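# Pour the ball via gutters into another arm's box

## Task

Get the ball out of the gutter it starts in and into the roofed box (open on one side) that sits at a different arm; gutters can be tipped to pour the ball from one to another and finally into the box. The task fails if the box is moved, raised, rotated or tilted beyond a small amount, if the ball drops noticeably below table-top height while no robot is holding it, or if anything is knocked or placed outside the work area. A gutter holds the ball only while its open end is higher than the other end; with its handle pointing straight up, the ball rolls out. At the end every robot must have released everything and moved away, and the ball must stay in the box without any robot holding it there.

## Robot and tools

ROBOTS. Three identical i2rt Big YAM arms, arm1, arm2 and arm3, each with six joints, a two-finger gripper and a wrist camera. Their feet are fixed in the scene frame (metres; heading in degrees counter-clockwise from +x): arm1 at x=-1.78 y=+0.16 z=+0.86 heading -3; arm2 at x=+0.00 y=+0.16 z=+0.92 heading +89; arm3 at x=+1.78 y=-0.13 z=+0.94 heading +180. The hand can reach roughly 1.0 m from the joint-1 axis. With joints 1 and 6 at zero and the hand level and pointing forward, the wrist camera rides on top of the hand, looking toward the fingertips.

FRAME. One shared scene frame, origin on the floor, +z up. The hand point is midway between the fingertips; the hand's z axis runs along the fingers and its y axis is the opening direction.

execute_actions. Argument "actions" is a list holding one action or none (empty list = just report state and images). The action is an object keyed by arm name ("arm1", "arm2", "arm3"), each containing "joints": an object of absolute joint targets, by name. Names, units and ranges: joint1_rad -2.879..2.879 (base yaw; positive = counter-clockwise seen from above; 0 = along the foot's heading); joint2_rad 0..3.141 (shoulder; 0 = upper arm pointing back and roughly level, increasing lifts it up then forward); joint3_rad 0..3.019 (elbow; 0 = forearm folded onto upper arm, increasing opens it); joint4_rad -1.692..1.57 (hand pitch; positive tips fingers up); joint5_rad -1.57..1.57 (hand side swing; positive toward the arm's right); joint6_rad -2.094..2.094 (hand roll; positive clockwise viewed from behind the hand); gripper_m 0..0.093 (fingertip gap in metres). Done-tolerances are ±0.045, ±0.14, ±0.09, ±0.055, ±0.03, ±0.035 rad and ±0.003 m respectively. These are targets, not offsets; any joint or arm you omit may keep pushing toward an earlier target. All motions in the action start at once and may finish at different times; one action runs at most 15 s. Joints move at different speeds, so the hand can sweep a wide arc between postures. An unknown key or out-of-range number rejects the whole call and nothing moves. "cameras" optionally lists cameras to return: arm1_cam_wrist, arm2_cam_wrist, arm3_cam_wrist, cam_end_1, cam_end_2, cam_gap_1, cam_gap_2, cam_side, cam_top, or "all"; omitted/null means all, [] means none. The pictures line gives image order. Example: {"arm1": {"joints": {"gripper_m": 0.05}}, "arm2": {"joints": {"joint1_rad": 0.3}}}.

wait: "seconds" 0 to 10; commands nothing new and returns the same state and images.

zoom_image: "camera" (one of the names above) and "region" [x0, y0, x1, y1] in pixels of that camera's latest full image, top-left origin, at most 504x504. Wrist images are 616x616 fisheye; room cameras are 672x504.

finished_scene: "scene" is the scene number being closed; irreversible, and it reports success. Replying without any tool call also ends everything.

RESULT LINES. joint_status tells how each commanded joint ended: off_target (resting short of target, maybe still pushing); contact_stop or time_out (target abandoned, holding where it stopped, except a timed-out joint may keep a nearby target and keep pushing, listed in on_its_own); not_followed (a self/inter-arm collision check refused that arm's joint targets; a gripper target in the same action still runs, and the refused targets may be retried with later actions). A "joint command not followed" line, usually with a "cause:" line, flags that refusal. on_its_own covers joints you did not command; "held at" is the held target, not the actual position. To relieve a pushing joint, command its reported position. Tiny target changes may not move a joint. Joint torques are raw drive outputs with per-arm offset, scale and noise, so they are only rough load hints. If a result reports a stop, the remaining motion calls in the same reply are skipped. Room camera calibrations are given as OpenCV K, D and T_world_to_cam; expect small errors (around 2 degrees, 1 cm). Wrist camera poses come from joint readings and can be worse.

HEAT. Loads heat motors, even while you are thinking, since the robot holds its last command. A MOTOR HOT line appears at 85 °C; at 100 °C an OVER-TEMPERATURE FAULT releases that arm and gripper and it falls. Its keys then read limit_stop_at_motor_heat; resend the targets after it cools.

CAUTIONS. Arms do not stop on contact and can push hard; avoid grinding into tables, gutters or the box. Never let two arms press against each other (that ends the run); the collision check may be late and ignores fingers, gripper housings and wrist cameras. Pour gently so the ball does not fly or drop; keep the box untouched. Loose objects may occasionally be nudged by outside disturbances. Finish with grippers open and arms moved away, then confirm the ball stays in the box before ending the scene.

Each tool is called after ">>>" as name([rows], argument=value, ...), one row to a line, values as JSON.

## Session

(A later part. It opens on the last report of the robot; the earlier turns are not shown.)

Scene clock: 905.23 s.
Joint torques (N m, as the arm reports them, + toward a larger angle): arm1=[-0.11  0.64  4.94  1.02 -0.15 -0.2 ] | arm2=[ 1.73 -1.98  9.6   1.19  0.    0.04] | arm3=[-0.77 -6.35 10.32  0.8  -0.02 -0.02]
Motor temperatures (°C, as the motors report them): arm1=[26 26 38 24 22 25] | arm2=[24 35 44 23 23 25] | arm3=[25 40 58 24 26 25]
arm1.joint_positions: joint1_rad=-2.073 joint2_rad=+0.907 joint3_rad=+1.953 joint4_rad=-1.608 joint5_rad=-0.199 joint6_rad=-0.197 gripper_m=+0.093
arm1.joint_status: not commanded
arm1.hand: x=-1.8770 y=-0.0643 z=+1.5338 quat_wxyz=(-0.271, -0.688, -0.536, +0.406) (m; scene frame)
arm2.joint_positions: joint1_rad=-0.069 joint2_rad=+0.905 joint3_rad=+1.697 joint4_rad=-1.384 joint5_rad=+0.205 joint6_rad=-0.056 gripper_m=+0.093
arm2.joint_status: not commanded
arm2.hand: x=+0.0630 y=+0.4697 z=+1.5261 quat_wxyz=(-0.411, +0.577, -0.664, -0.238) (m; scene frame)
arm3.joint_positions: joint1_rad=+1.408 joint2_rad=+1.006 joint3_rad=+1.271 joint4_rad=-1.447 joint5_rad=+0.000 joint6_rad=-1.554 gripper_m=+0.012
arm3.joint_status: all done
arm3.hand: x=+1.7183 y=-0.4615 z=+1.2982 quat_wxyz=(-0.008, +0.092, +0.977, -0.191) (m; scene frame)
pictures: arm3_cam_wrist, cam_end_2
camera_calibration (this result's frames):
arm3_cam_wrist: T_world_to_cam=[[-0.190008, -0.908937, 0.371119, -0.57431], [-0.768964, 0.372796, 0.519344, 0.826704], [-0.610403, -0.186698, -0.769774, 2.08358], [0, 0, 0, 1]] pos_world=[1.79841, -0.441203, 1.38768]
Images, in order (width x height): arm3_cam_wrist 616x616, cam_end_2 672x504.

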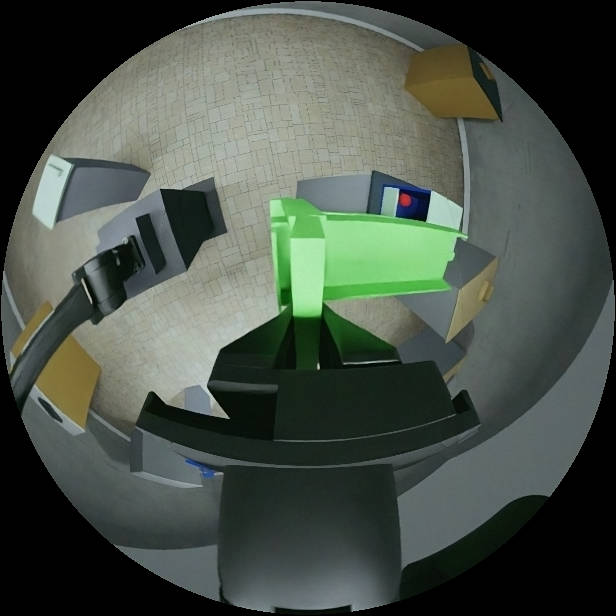

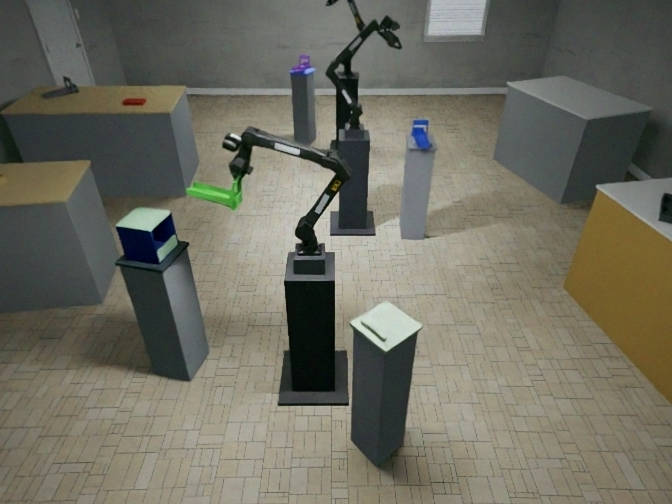

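>>> execute_actions([
  {"arm3":{"joints":{"joint1_rad":-2.268,"joint5_rad":0.207,"joint6_rad":0.193}}},
], cameras=["arm3_cam_wrist","cam_end_2"])

>>> execute_actions([
  {"arm3":{"joints":{"joint2_rad":1.6,"joint3_rad":1.85,"joint4_rad":-1.45}}},
], cameras=["arm3_cam_wrist","cam_end_2"])

>>> execute_actions([
  {"arm3":{"joints":{"joint2_rad":1.98,"joint3_rad":1.86,"joint4_rad":-1.3}}},
], cameras=["arm3_cam_wrist","cam_end_2"])

Scene clock: 918.60 s.
Joint torques (N m, as the arm reports them, + toward a larger angle): arm1=[-0.2   0.61  4.95  1.03 -0.14 -0.2 ] | arm2=[ 1.66 -1.97  9.58  1.2   0.    0.04] | arm3=[-0.62 -6.65 10.39  0.97  0.28  0.16]
Motor temperatures (°C, as the motors report them): arm1=[26 26 38 24 22 25] | arm2=[24 34 44 23 23 25] | arm3=[25 39 59 24 26 25]
arm1.joint_positions: joint1_rad=-2.073 joint2_rad=+0.907 joint3_rad=+1.953 joint4_rad=-1.608 joint5_rad=-0.199 joint6_rad=-0.197 gripper_m=+0.093
arm1.joint_status: not commanded
arm1.hand: x=-1.8770 y=-0.0643 z=+1.5338 quat_wxyz=(-0.271, -0.688, -0.536, +0.406) (m; scene frame)
arm2.joint_positions: joint1_rad=-0.069 joint2_rad=+0.905 joint3_rad=+1.697 joint4_rad=-1.384 joint5_rad=+0.205 joint6_rad=-0.056 gripper_m=+0.093
arm2.joint_status: not commanded
arm2.hand: x=+0.0630 y=+0.4697 z=+1.5261 quat_wxyz=(-0.411, +0.577, -0.664, -0.238) (m; scene frame)
arm3.joint_positions: joint1_rad=-2.263 joint2_rad=+1.007 joint3_rad=+1.271 joint4_rad=-1.447 joint5_rad=+0.206 joint6_rad=+0.186 gripper_m=+0.012
arm3.joint_status: all done
arm3.hand: x=+2.0193 y=+0.1075 z=+1.3062 quat_wxyz=(-0.223, +0.310, -0.924, -0.009) (m; scene frame)
pictures: arm3_cam_wrist, cam_end_2
camera_calibration (this result's frames):
arm3_cam_wrist: T_world_to_cam=[[0.569251, -0.814495, 0.11203, -1.20778], [-0.817561, -0.546386, 0.181815, 1.47979], [-0.0868753, -0.19509, -0.97693, 1.59397], [0, 0, 0, 1]] pos_world=[2.03583, 0.135774, 1.42345]
Images, in order (width x height): arm3_cam_wrist 616x616, cam_end_2 672x504.

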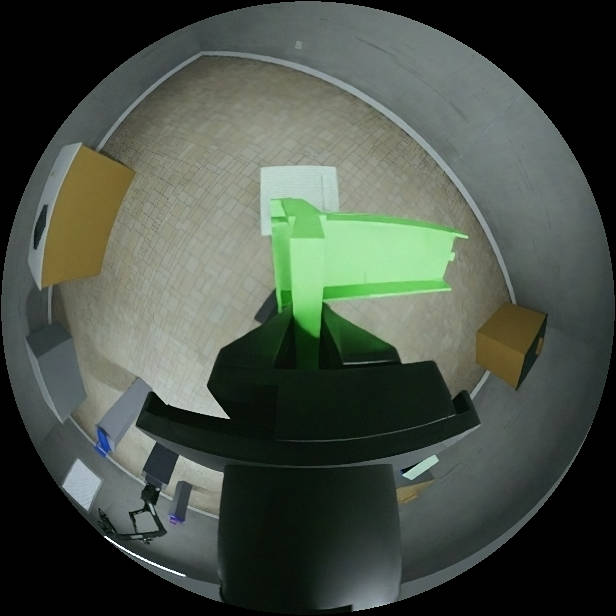

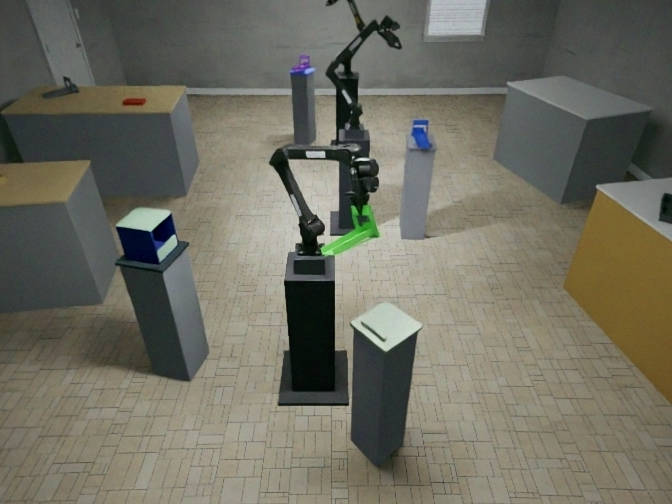

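Scene clock: 920.17 s.
Joint torques (N m, as the arm reports them, + toward a larger angle): arm1=[-0.18  0.65  4.91  1.   -0.15 -0.2 ] | arm2=[ 1.66 -1.93  9.59  1.21 -0.01  0.04] | arm3=[ -0.28 -20.23  13.05   0.8    0.25   0.14]
Motor temperatures (°C, as the motors report them): arm1=[26 26 38 24 22 25] | arm2=[24 34 44 23 23 25] | arm3=[25 39 59 24 26 25]
arm1.joint_positions: joint1_rad=-2.073 joint2_rad=+0.907 joint3_rad=+1.953 joint4_rad=-1.608 joint5_rad=-0.199 joint6_rad=-0.197 gripper_m=+0.093
arm1.joint_status: not commanded
arm1.hand: x=-1.8770 y=-0.0643 z=+1.5338 quat_wxyz=(-0.271, -0.688, -0.536, +0.406) (m; scene frame)
arm2.joint_positions: joint1_rad=-0.069 joint2_rad=+0.905 joint3_rad=+1.697 joint4_rad=-1.384 joint5_rad=+0.205 joint6_rad=-0.056 gripper_m=+0.093
arm2.joint_status: not commanded
arm2.hand: x=+0.0630 y=+0.4697 z=+1.5261 quat_wxyz=(-0.411, +0.577, -0.664, -0.238) (m; scene frame)
arm3.joint_positions: joint1_rad=-2.263 joint2_rad=+1.628 joint3_rad=+1.782 joint4_rad=-1.455 joint5_rad=+0.205 joint6_rad=+0.187 gripper_m=+0.012
arm3.joint_status: all done
arm3.hand: x=+2.1585 y=+0.2733 z=+1.2752 quat_wxyz=(-0.173, +0.318, -0.932, +0.021) (m; scene frame)
pictures: arm3_cam_wrist, cam_end_2
camera_calibration (this result's frames):
arm3_cam_wrist: T_world_to_cam=[[0.577549, -0.8041, 0.140926, -1.20611], [-0.80021, -0.523464, 0.29266, 1.50468], [-0.161558, -0.281795, -0.945775, 1.75334], [0, 0, 0, 1]] pos_world=[2.18391, 0.311898, 1.38788]
Images, in order (width x height): arm3_cam_wrist 616x616, cam_end_2 672x504.

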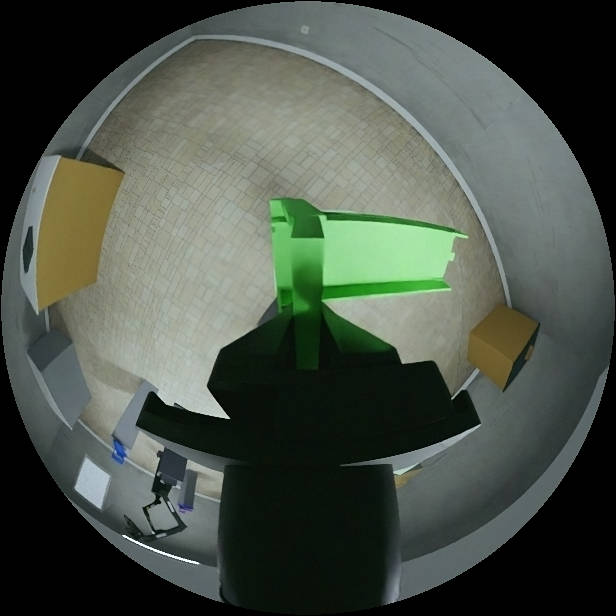

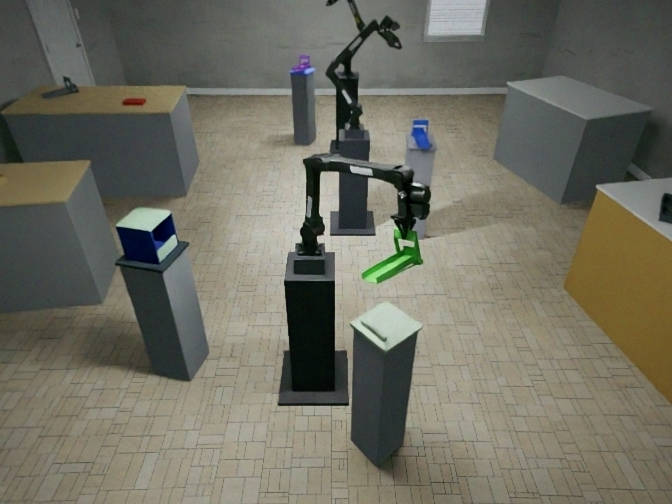

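Scene clock: 921.70 s.
Joint torques (N m, as the arm reports them, + toward a larger angle): arm1=[-0.08  0.54  4.93  1.04 -0.15 -0.2 ] | arm2=[ 1.71 -1.99  9.6   1.21  0.    0.05] | arm3=[ -1.15 -24.94  10.33   0.62   0.34   0.13]
Motor temperatures (°C, as the motors report them): arm1=[26 26 38 24 22 25] | arm2=[24 34 44 23 23 25] | arm3=[25 39 59 24 26 25]
arm1.joint_positions: joint1_rad=-2.073 joint2_rad=+0.907 joint3_rad=+1.953 joint4_rad=-1.608 joint5_rad=-0.199 joint6_rad=-0.197 gripper_m=+0.093
arm1.joint_status: not commanded
arm1.hand: x=-1.8770 y=-0.0643 z=+1.5338 quat_wxyz=(-0.271, -0.688, -0.536, +0.406) (m; scene frame)
arm2.joint_positions: joint1_rad=-0.069 joint2_rad=+0.905 joint3_rad=+1.697 joint4_rad=-1.384 joint5_rad=+0.205 joint6_rad=-0.056 gripper_m=+0.093
arm2.joint_status: not commanded
arm2.hand: x=+0.0630 y=+0.4697 z=+1.5261 quat_wxyz=(-0.411, +0.577, -0.664, -0.238) (m; scene frame)
arm3.joint_positions: joint1_rad=-2.263 joint2_rad=+1.997 joint3_rad=+1.828 joint4_rad=-1.308 joint5_rad=+0.204 joint6_rad=+0.188 gripper_m=+0.012
arm3.joint_status: all done
arm3.hand: x=+2.2159 y=+0.3397 z=+1.0880 quat_wxyz=(-0.098, +0.329, -0.937, +0.065) (m; scene frame)
pictures: arm3_cam_wrist, cam_end_2
camera_calibration (this result's frames):
arm3_cam_wrist: T_world_to_cam=[[0.594714, -0.783449, 0.180343, -1.24743], [-0.758478, -0.472422, 0.448919, 1.36034], [-0.266507, -0.403764, -0.875185, 1.80142], [0, 0, 0, 1]] pos_world=[2.25374, 0.392709, 1.19086]
Images, in order (width x height): arm3_cam_wrist 616x616, cam_end_2 672x504.

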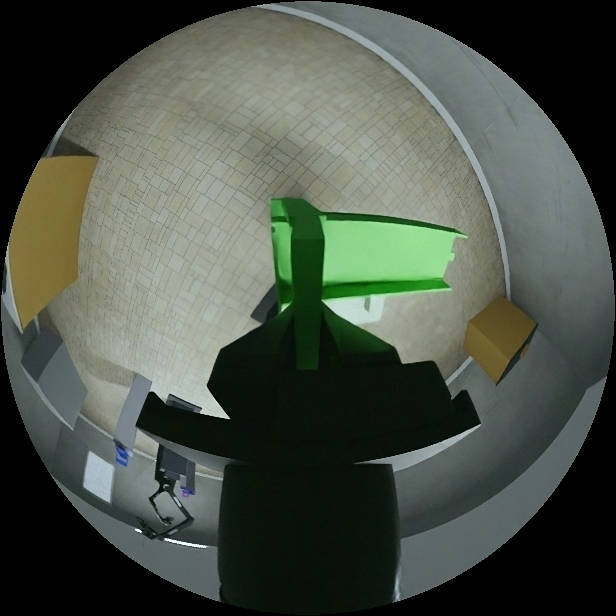

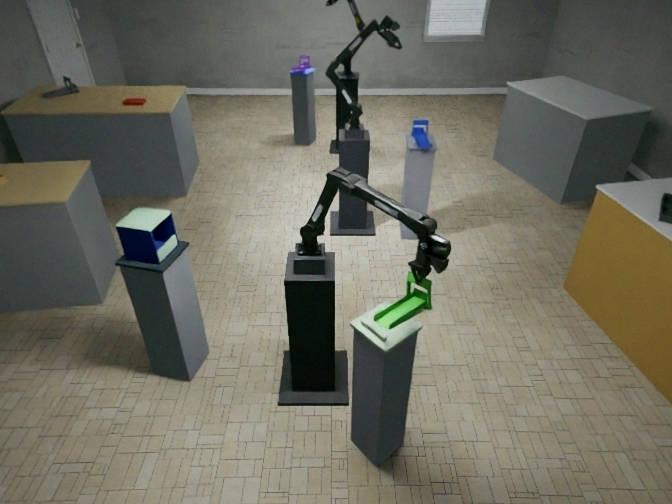

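>>> execute_actions([
  {"arm3":{"joints":{"joint3_rad":1.64,"joint4_rad":-1.19,"joint6_rad":0.2}}},
], cameras=["arm3_cam_wrist","cam_end_2"])

>>> execute_actions([
  {"arm3":{"joints":{"joint3_rad":1.565,"joint4_rad":-1.14}}},
], cameras=["arm3_cam_wrist","cam_end_2"])

Scene clock: 931.57 s.
Joint torques (N m, as the arm reports them, + toward a larger angle): arm1=[-0.16  0.61  4.96  1.02 -0.15 -0.2 ] | arm2=[ 1.74 -1.9   9.59  1.21  0.    0.04] | arm3=[ -0.17 -22.57   8.52   0.69   0.35   0.11]
Motor temperatures (°C, as the motors report them): arm1=[26 26 37 24 22 25] | arm2=[24 34 44 23 23 25] | arm3=[25 41 59 24 26 25]
arm1.joint_positions: joint1_rad=-2.073 joint2_rad=+0.907 joint3_rad=+1.953 joint4_rad=-1.608 joint5_rad=-0.199 joint6_rad=-0.197 gripper_m=+0.093
arm1.joint_status: not commanded
arm1.hand: x=-1.8770 y=-0.0643 z=+1.5338 quat_wxyz=(-0.271, -0.688, -0.536, +0.406) (m; scene frame)
arm2.joint_positions: joint1_rad=-0.069 joint2_rad=+0.905 joint3_rad=+1.697 joint4_rad=-1.384 joint5_rad=+0.205 joint6_rad=-0.056 gripper_m=+0.093
arm2.joint_status: not commanded
arm2.hand: x=+0.0630 y=+0.4697 z=+1.5261 quat_wxyz=(-0.411, +0.577, -0.664, -0.238) (m; scene frame)
arm3.joint_positions: joint1_rad=-2.263 joint2_rad=+1.995 joint3_rad=+1.624 joint4_rad=-1.199 joint5_rad=+0.204 joint6_rad=+0.191 gripper_m=+0.012
arm3.joint_status: all done
arm3.hand: x=+2.1888 y=+0.3064 z=+1.0130 quat_wxyz=(-0.058, +0.332, -0.937, +0.089) (m; scene frame)
pictures: arm3_cam_wrist, cam_end_2
camera_calibration (this result's frames):
arm3_cam_wrist: T_world_to_cam=[[0.603049, -0.772316, 0.199652, -1.28511], [-0.731306, -0.435286, 0.525088, 1.20968], [-0.318628, -0.46266, -0.827298, 1.79874], [0, 0, 0, 1]] pos_world=[2.23276, 0.366253, 1.10948]
Images, in order (width x height): arm3_cam_wrist 616x616, cam_end_2 672x504.

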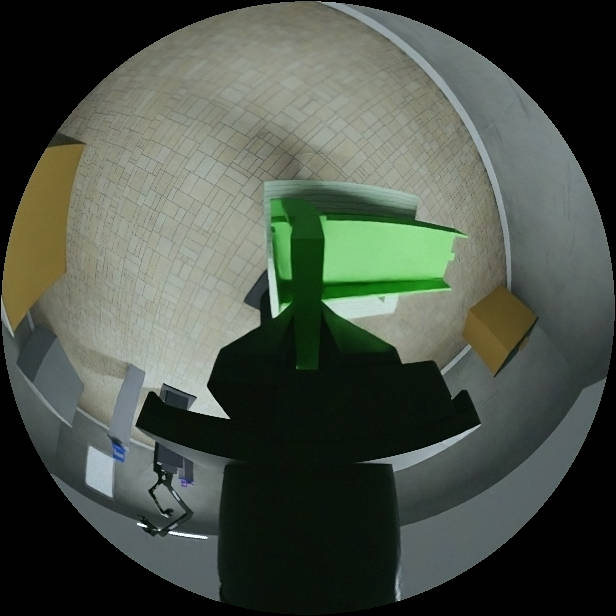

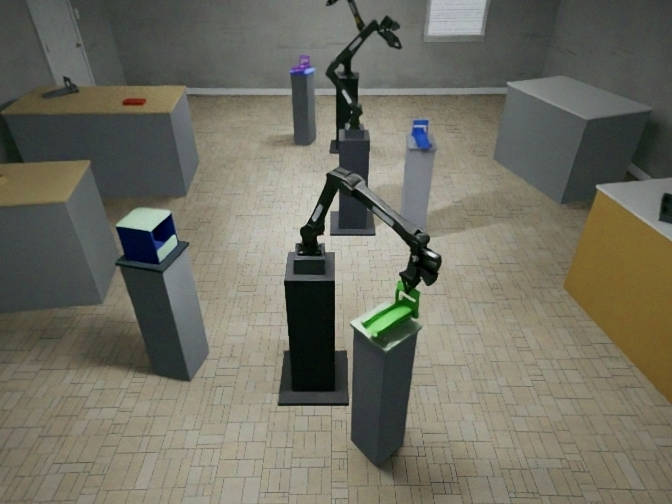

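Scene clock: 932.33 s.
Joint torques (N m, as the arm reports them, + toward a larger angle): arm1=[-0.15  0.55  4.98  1.01 -0.15 -0.19] | arm2=[ 1.68 -1.99  9.59  1.21  0.    0.04] | arm3=[ -0.76 -23.19   7.77   0.61   0.35   0.15]
Motor temperatures (°C, as the motors report them): arm1=[26 26 37 24 22 25] | arm2=[24 34 44 23 23 25] | arm3=[25 41 59 24 26 25]
arm1.joint_positions: joint1_rad=-2.073 joint2_rad=+0.907 joint3_rad=+1.953 joint4_rad=-1.608 joint5_rad=-0.199 joint6_rad=-0.197 gripper_m=+0.093
arm1.joint_status: not commanded
arm1.hand: x=-1.8770 y=-0.0643 z=+1.5338 quat_wxyz=(-0.271, -0.688, -0.536, +0.406) (m; scene frame)
arm2.joint_positions: joint1_rad=-0.069 joint2_rad=+0.905 joint3_rad=+1.697 joint4_rad=-1.384 joint5_rad=+0.205 joint6_rad=-0.056 gripper_m=+0.093
arm2.joint_status: not commanded
arm2.hand: x=+0.0630 y=+0.4697 z=+1.5261 quat_wxyz=(-0.411, +0.577, -0.664, -0.238) (m; scene frame)
arm3.joint_positions: joint1_rad=-2.263 joint2_rad=+1.994 joint3_rad=+1.555 joint4_rad=-1.149 joint5_rad=+0.204 joint6_rad=+0.191 gripper_m=+0.012
arm3.joint_status: all done
arm3.hand: x=+2.1795 y=+0.2950 z=+0.9889 quat_wxyz=(-0.050, +0.333, -0.937, +0.093) (m; scene frame)
pictures: arm3_cam_wrist, cam_end_2
camera_calibration (this result's frames):
arm3_cam_wrist: T_world_to_cam=[[0.605299, -0.769582, 0.203362, -1.29287], [-0.72511, -0.427702, 0.539709, 1.18041], [-0.328372, -0.474145, -0.81692, 1.78494], [0, 0, 0, 1]] pos_world=[2.22463, 0.356217, 1.084]
Images, in order (width x height): arm3_cam_wrist 616x616, cam_end_2 672x504.

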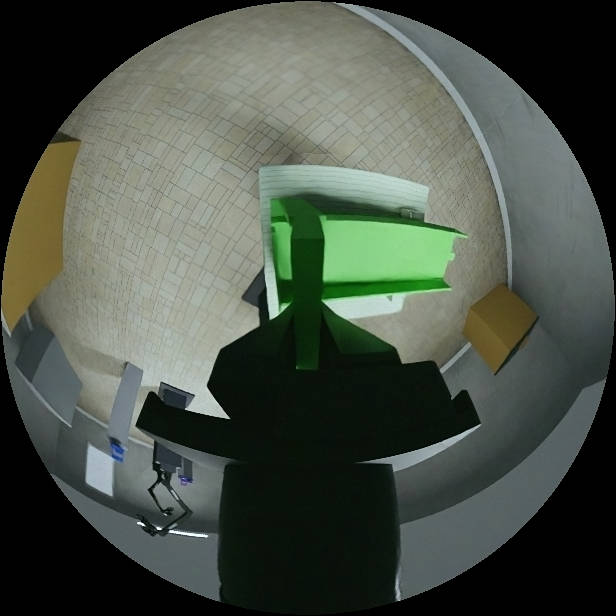

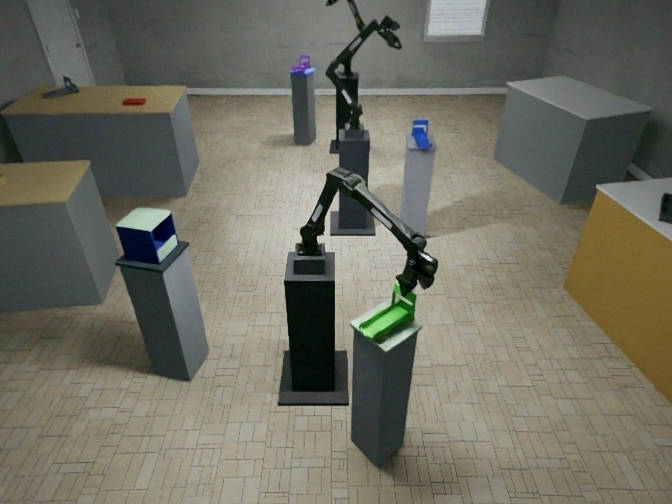

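>>> execute_actions([
  {"arm3":{"joints":{"joint3_rad":1.53,"joint4_rad":-1.125}}},
], cameras=["arm3_cam_wrist","cam_end_2","cam_side"])

>>> zoom_image(camera="cam_end_2", region=[330, 250, 470, 370])

Scene clock: 938.00 s.
Joint torques (N m, as the arm reports them, + toward a larger angle): arm1=[-0.14  0.54  4.95  1.04 -0.16 -0.21] | arm2=[ 1.71 -1.97  9.59  1.21 -0.01  0.04] | arm3=[ -0.73 -22.87   7.74   0.66   0.36   0.23]
Motor temperatures (°C, as the motors report them): arm1=[26 26 37 24 22 25] | arm2=[24 34 44 23 23 25] | arm3=[25 42 58 24 26 25]
arm1.joint_positions: joint1_rad=-2.073 joint2_rad=+0.907 joint3_rad=+1.953 joint4_rad=-1.608 joint5_rad=-0.199 joint6_rad=-0.197 gripper_m=+0.093
arm1.joint_status: not commanded
arm1.hand: x=-1.8770 y=-0.0643 z=+1.5338 quat_wxyz=(-0.271, -0.688, -0.536, +0.406) (m; scene frame)
arm2.joint_positions: joint1_rad=-0.069 joint2_rad=+0.905 joint3_rad=+1.697 joint4_rad=-1.384 joint5_rad=+0.205 joint6_rad=-0.056 gripper_m=+0.093
arm2.joint_status: not commanded
arm2.hand: x=+0.0630 y=+0.4697 z=+1.5261 quat_wxyz=(-0.411, +0.577, -0.664, -0.238) (m; scene frame)
arm3.joint_positions: joint1_rad=-2.263 joint2_rad=+1.994 joint3_rad=+1.526 joint4_rad=-1.133 joint5_rad=+0.204 joint6_rad=+0.191 gripper_m=+0.012
arm3.joint_status: all done
arm3.hand: x=+2.1746 y=+0.2888 z=+0.9790 quat_wxyz=(-0.045, +0.334, -0.937, +0.097) (m; scene frame)
pictures: arm3_cam_wrist, cam_end_2, cam_side
camera_calibration (this result's frames):
arm3_cam_wrist: T_world_to_cam=[[0.606811, -0.767504, 0.206682, -1.29978], [-0.720932, -0.421949, 0.549742, 1.15898], [-0.33472, -0.482593, -0.809362, 1.78113], [0, 0, 0, 1]] pos_world=[2.22045, 0.351004, 1.07308]
Images, in order (width x height): arm3_cam_wrist 616x616, cam_end_2 672x504, cam_side 672x504.

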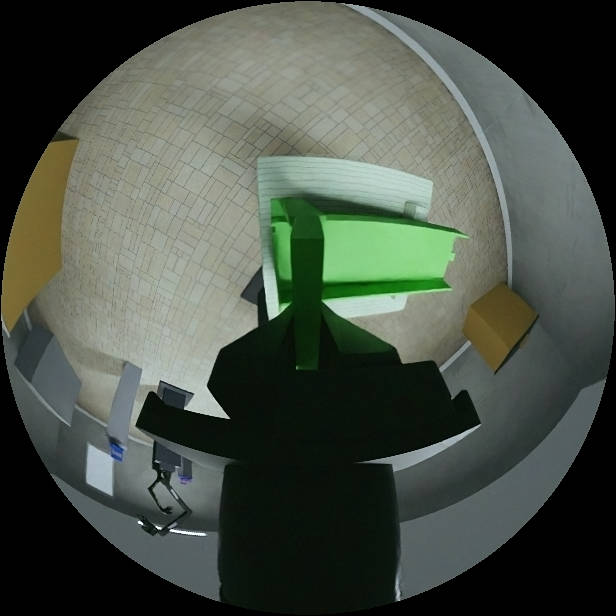

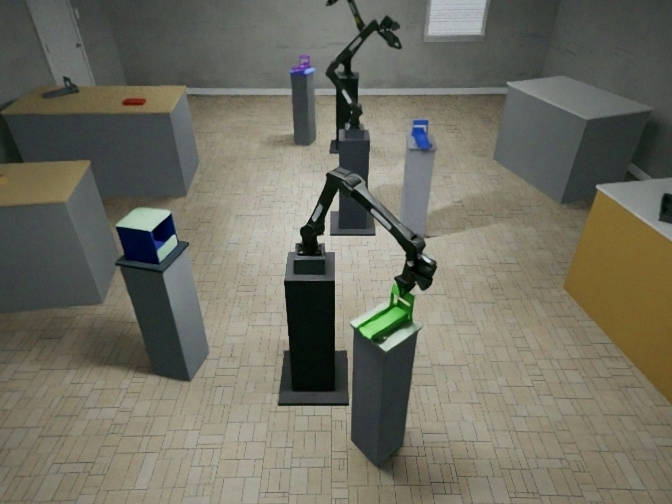

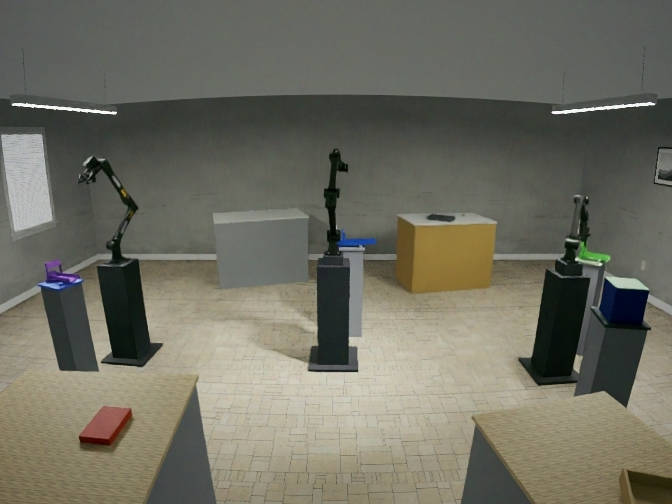

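Region (330, 250, 470, 370) of cam_end_2's 672x504 image, scaled by 3.600, with more detail than that image has; it fills the top 432 rows of this view, and the rest is white.

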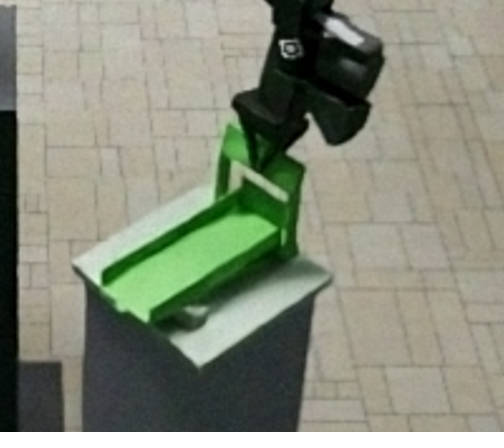

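Resting on table and wedge. Release.

>>> execute_actions([
  {"arm3":{"joints":{"gripper_m":0.093}}},
], cameras=["arm3_cam_wrist","cam_end_2"])

>>> execute_actions([
  {"arm3":{"joints":{"joint3_rad":1.9,"joint4_rad":-1.45}}},
], cameras=["arm3_cam_wrist","cam_end_2"])

>>> execute_actions([
  {"arm3":{"joints":{"joint2_rad":1.2}}},
])

Scene clock: 943.03 s.
Joint torques (N m, as the arm reports them, + toward a larger angle): arm1=[-0.06  0.61  4.96  1.03 -0.15 -0.2 ] | arm2=[ 1.67 -1.93  9.58  1.18  0.    0.04] | arm3=[ -1.13 -23.34   7.66   0.58   0.34   0.19]
Motor temperatures (°C, as the motors report them): arm1=[26 25 37 24 22 25] | arm2=[24 34 44 23 23 25] | arm3=[25 42 57 24 26 25]
arm1.joint_positions: joint1_rad=-2.073 joint2_rad=+0.907 joint3_rad=+1.953 joint4_rad=-1.608 joint5_rad=-0.199 joint6_rad=-0.197 gripper_m=+0.093
arm1.joint_status: not commanded
arm1.hand: x=-1.8770 y=-0.0643 z=+1.5338 quat_wxyz=(-0.271, -0.688, -0.536, +0.406) (m; scene frame)
arm2.joint_positions: joint1_rad=-0.069 joint2_rad=+0.905 joint3_rad=+1.697 joint4_rad=-1.384 joint5_rad=+0.205 joint6_rad=-0.056 gripper_m=+0.093
arm2.joint_status: not commanded
arm2.hand: x=+0.0630 y=+0.4697 z=+1.5261 quat_wxyz=(-0.411, +0.577, -0.664, -0.238) (m; scene frame)
arm3.joint_positions: joint1_rad=-2.263 joint2_rad=+1.994 joint3_rad=+1.526 joint4_rad=-1.133 joint5_rad=+0.204 joint6_rad=+0.191 gripper_m=+0.093
arm3.joint_status: all done
arm3.hand: x=+2.1746 y=+0.2888 z=+0.9790 quat_wxyz=(-0.045, +0.334, -0.937, +0.097) (m; scene frame)
pictures: arm3_cam_wrist, cam_end_2
camera_calibration (this result's frames):
arm3_cam_wrist: T_world_to_cam=[[0.606513, -0.767742, 0.206674, -1.29906], [-0.721121, -0.421712, 0.549676, 1.15939], [-0.334853, -0.482422, -0.809409, 1.78142], [0, 0, 0, 1]] pos_world=[2.22047, 0.350982, 1.07308]
Images, in order (width x height): arm3_cam_wrist 616x616, cam_end_2 672x504.

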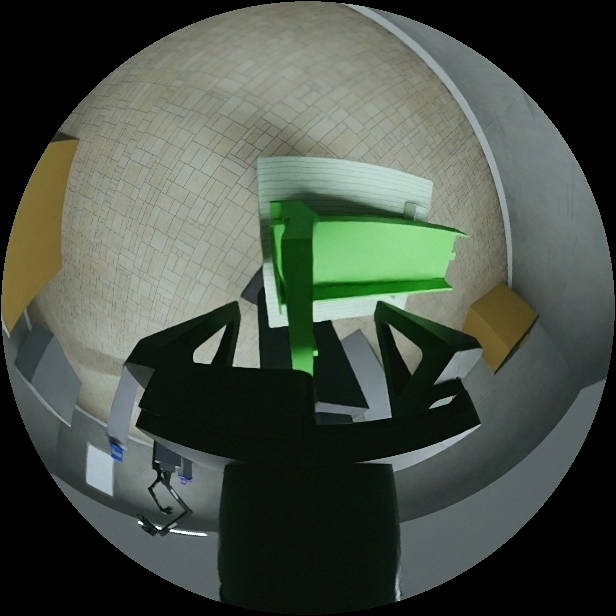

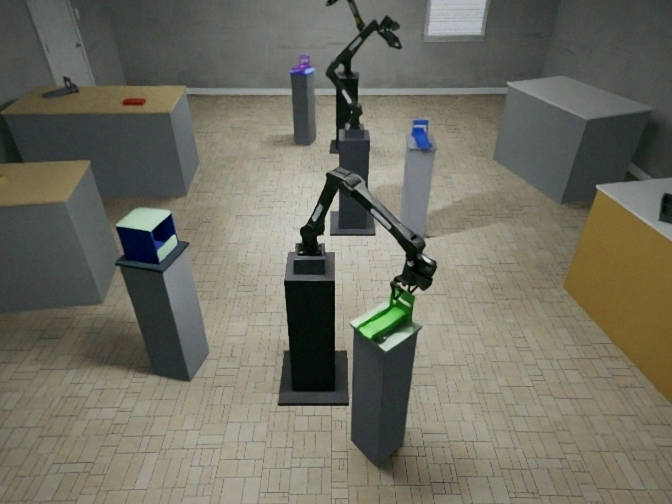

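Scene clock: 944.23 s.
Joint torques (N m, as the arm reports them, + toward a larger angle): arm1=[-0.19  0.57  4.98  1.06 -0.15 -0.2 ] | arm2=[ 1.65 -1.98  9.58  1.2   0.    0.04] | arm3=[ -0.62 -22.48  10.76  -0.05   0.36   0.19]
Motor temperatures (°C, as the motors report them): arm1=[26 25 37 24 22 25] | arm2=[24 34 44 23 23 25] | arm3=[25 42 57 24 26 25]
arm1.joint_positions: joint1_rad=-2.073 joint2_rad=+0.907 joint3_rad=+1.953 joint4_rad=-1.608 joint5_rad=-0.199 joint6_rad=-0.197 gripper_m=+0.093
arm1.joint_status: not commanded
arm1.hand: x=-1.8770 y=-0.0643 z=+1.5338 quat_wxyz=(-0.271, -0.688, -0.536, +0.406) (m; scene frame)
arm2.joint_positions: joint1_rad=-0.069 joint2_rad=+0.905 joint3_rad=+1.697 joint4_rad=-1.384 joint5_rad=+0.205 joint6_rad=-0.056 gripper_m=+0.093
arm2.joint_status: not commanded
arm2.hand: x=+0.0630 y=+0.4697 z=+1.5261 quat_wxyz=(-0.411, +0.577, -0.664, -0.238) (m; scene frame)
arm3.joint_positions: joint1_rad=-2.263 joint2_rad=+1.971 joint3_rad=+1.861 joint4_rad=-1.441 joint5_rad=+0.204 joint6_rad=+0.191 gripper_m=+0.093
arm3.joint_status: all done
arm3.hand: x=+2.2010 y=+0.3221 z=+1.1150 quat_wxyz=(-0.067, +0.331, -0.937, +0.084) (m; scene frame)
pictures: arm3_cam_wrist, cam_end_2
camera_calibration (this result's frames):
arm3_cam_wrist: T_world_to_cam=[[0.600232, -0.775373, 0.196263, -1.28972], [-0.738316, -0.442764, 0.508772, 1.20798], [-0.30759, -0.450285, -0.838231, 1.87824], [0, 0, 0, 1]] pos_world=[2.24373, 0.380582, 1.21294]
Images, in order (width x height): arm3_cam_wrist 616x616, cam_end_2 672x504.

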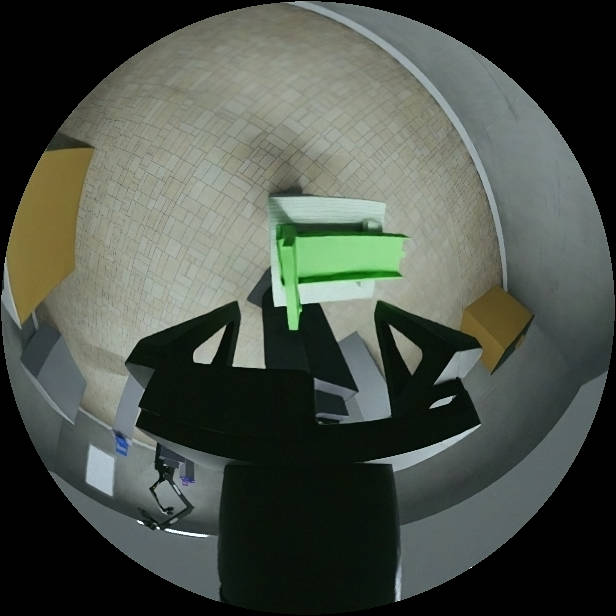

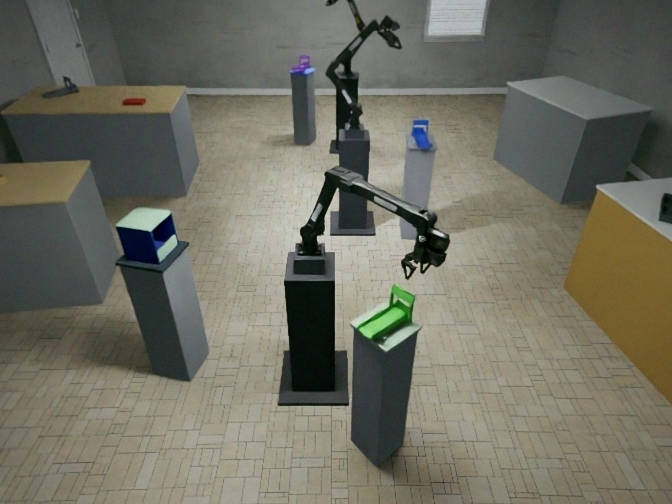

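Scene clock: 946.30 s.
Joint torques (N m, as the arm reports them, + toward a larger angle): arm1=[-0.2   0.6   4.97  1.   -0.15 -0.2 ] | arm2=[ 1.68 -1.96  9.57  1.21  0.    0.04] | arm3=[-0.4  -8.98  8.07  1.35  0.3   0.13]
Motor temperatures (°C, as the motors report them): arm1=[26 25 37 24 22 25] | arm2=[24 34 44 23 23 25] | arm3=[25 42 57 24 26 25]
arm1.joint_positions: joint1_rad=-2.073 joint2_rad=+0.907 joint3_rad=+1.953 joint4_rad=-1.608 joint5_rad=-0.199 joint6_rad=-0.197 gripper_m=+0.093
arm1.joint_status: not commanded
arm1.hand: x=-1.8770 y=-0.0643 z=+1.5338 quat_wxyz=(-0.271, -0.688, -0.536, +0.406) (m; scene frame)
arm2.joint_positions: joint1_rad=-0.069 joint2_rad=+0.905 joint3_rad=+1.697 joint4_rad=-1.384 joint5_rad=+0.205 joint6_rad=-0.056 gripper_m=+0.093
arm2.joint_status: not commanded
arm2.hand: x=+0.0630 y=+0.4697 z=+1.5261 quat_wxyz=(-0.411, +0.577, -0.664, -0.238) (m; scene frame)
arm3.joint_positions: joint1_rad=-2.263 joint2_rad=+1.208 joint3_rad=+1.893 joint4_rad=-1.442 joint5_rad=+0.205 joint6_rad=+0.191 gripper_m=+0.093
arm3.joint_status: all done
arm3.hand: x=+2.0717 y=+0.1731 z=+1.5279 quat_wxyz=(-0.392, +0.268, -0.872, -0.118) (m; scene frame)
pictures: arm1_cam_wrist, arm2_cam_wrist, arm3_cam_wrist, cam_end_1, cam_end_2, cam_gap_1, cam_gap_2, cam_side, cam_top
camera_calibration (this result's frames):
arm1_cam_wrist: T_world_to_cam=[[-0.956514, 0.282863, 0.0712013, -1.88825], [0.2331, 0.888009, -0.396365, 1.10949], [-0.175344, -0.362531, -0.915328, 1.18016], [0, 0, 0, 1]] pos_world=[-1.85783, -0.0232725, 1.65444]
arm2_cam_wrist: T_world_to_cam=[[0.965221, -0.212322, 0.152536, -0.193403], [-0.147286, -0.923682, -0.353721, 0.990168], [0.215998, 0.318953, -0.92283, 1.36981], [0, 0, 0, 1]] pos_world=[0.0366387, 0.436631, 1.64385]
arm3_cam_wrist: T_world_to_cam=[[0.554977, -0.831829, -0.00786091, -0.993258], [-0.811836, -0.539529, -0.223226, 2.12391], [0.181444, 0.130267, -0.974735, 1.21244], [0, 0, 0, 1]] pos_world=[2.05551, 0.161749, 1.64811]
Images, in order (width x height): arm1_cam_wrist 616x616, arm2_cam_wrist 616x616, arm3_cam_wrist 616x616, cam_end_1 672x504, cam_end_2 672x504, cam_gap_1 672x504, cam_gap_2 672x504, cam_side 672x504, cam_top 672x504.

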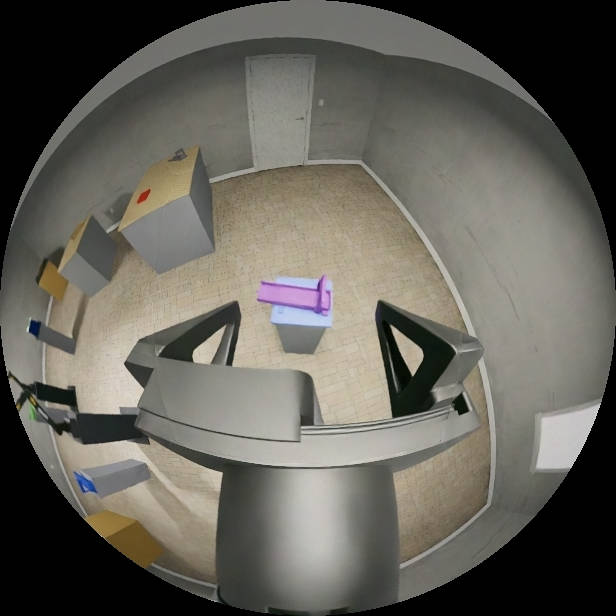

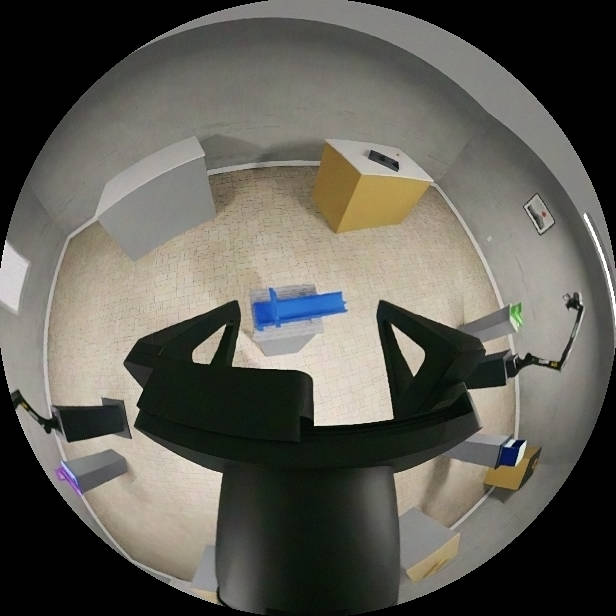

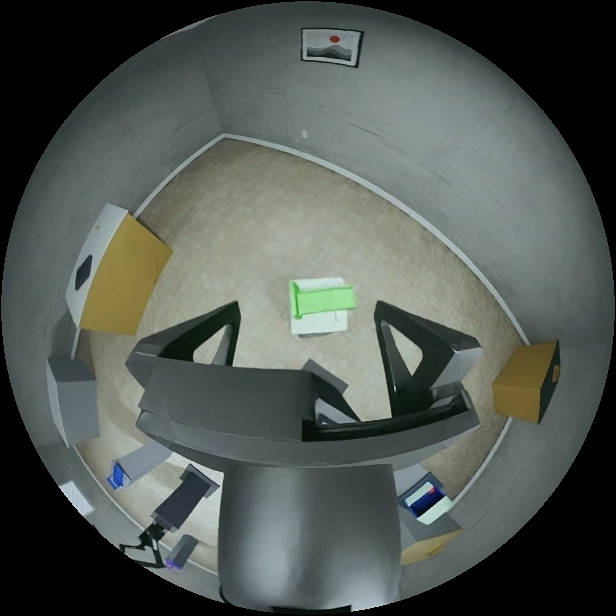

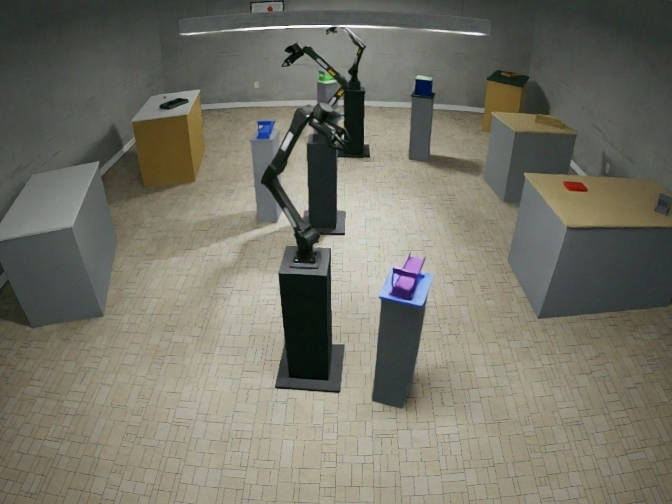

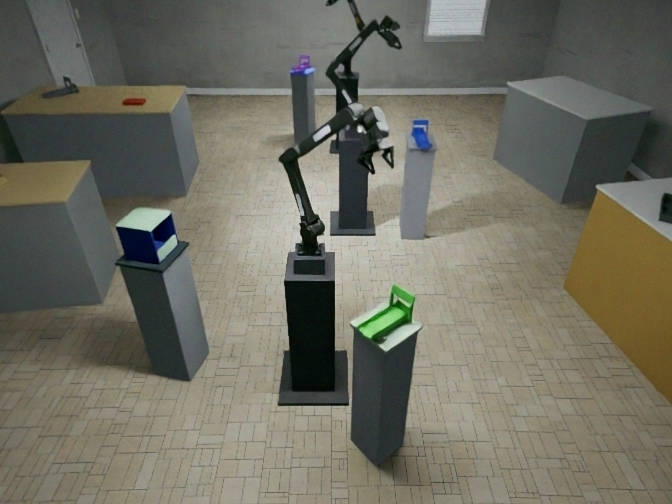

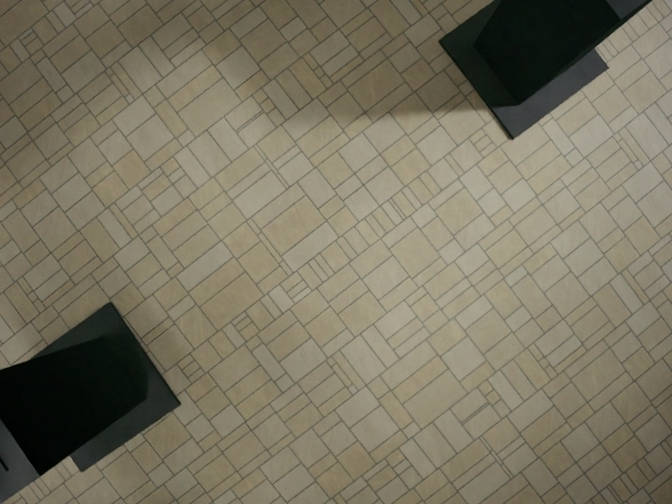

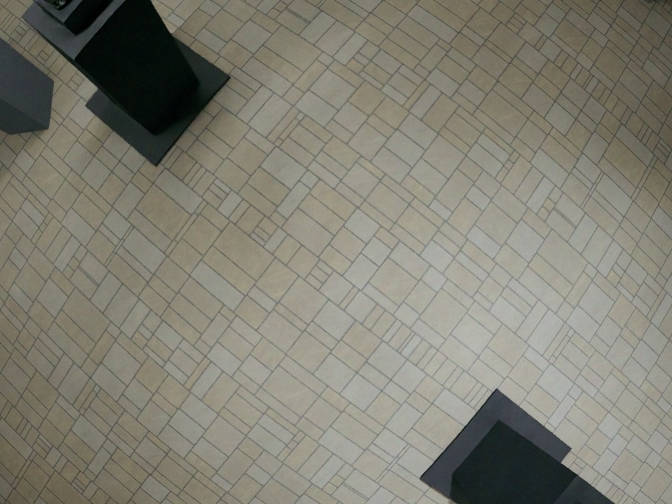

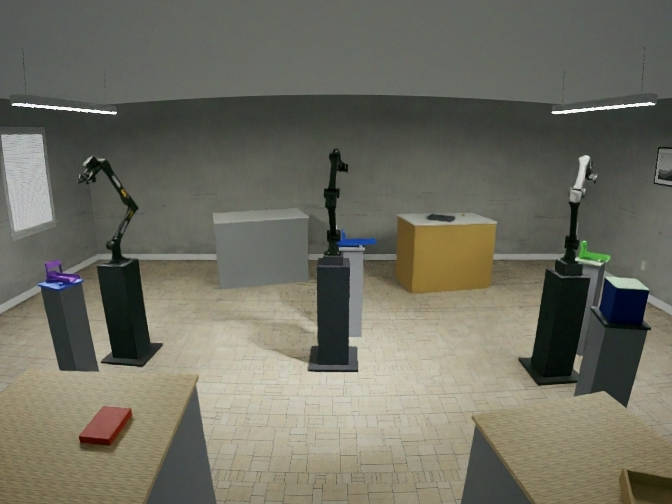

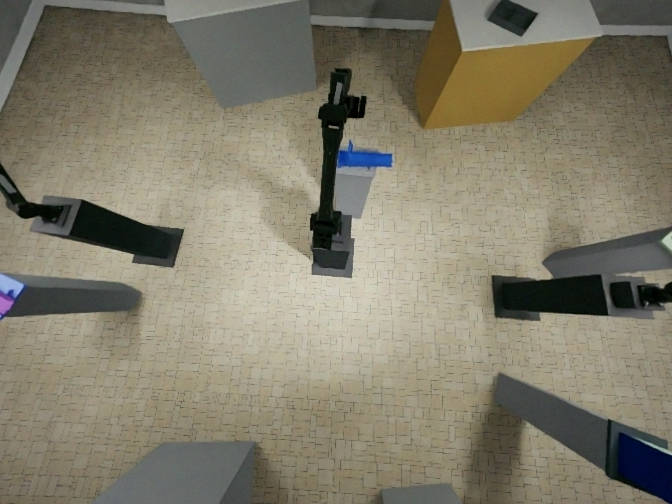

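>>> zoom_image(camera="arm3_cam_wrist", region=[380, 450, 480, 550])

>>> finished_scene(scene=2)

Region (380, 450, 480, 550) of arm3_cam_wrist's 616x616 image, scaled by 5.040, with more detail than that image has.

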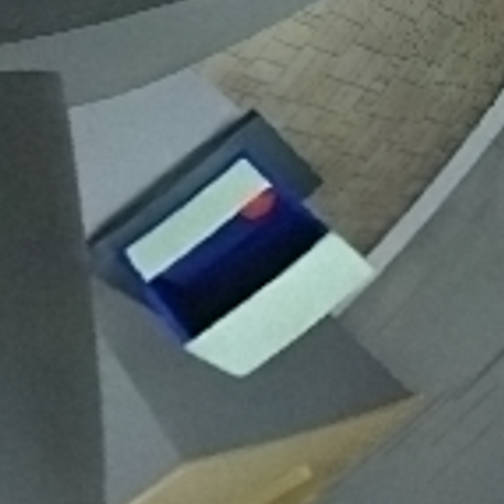

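The scene is finished: the task was done.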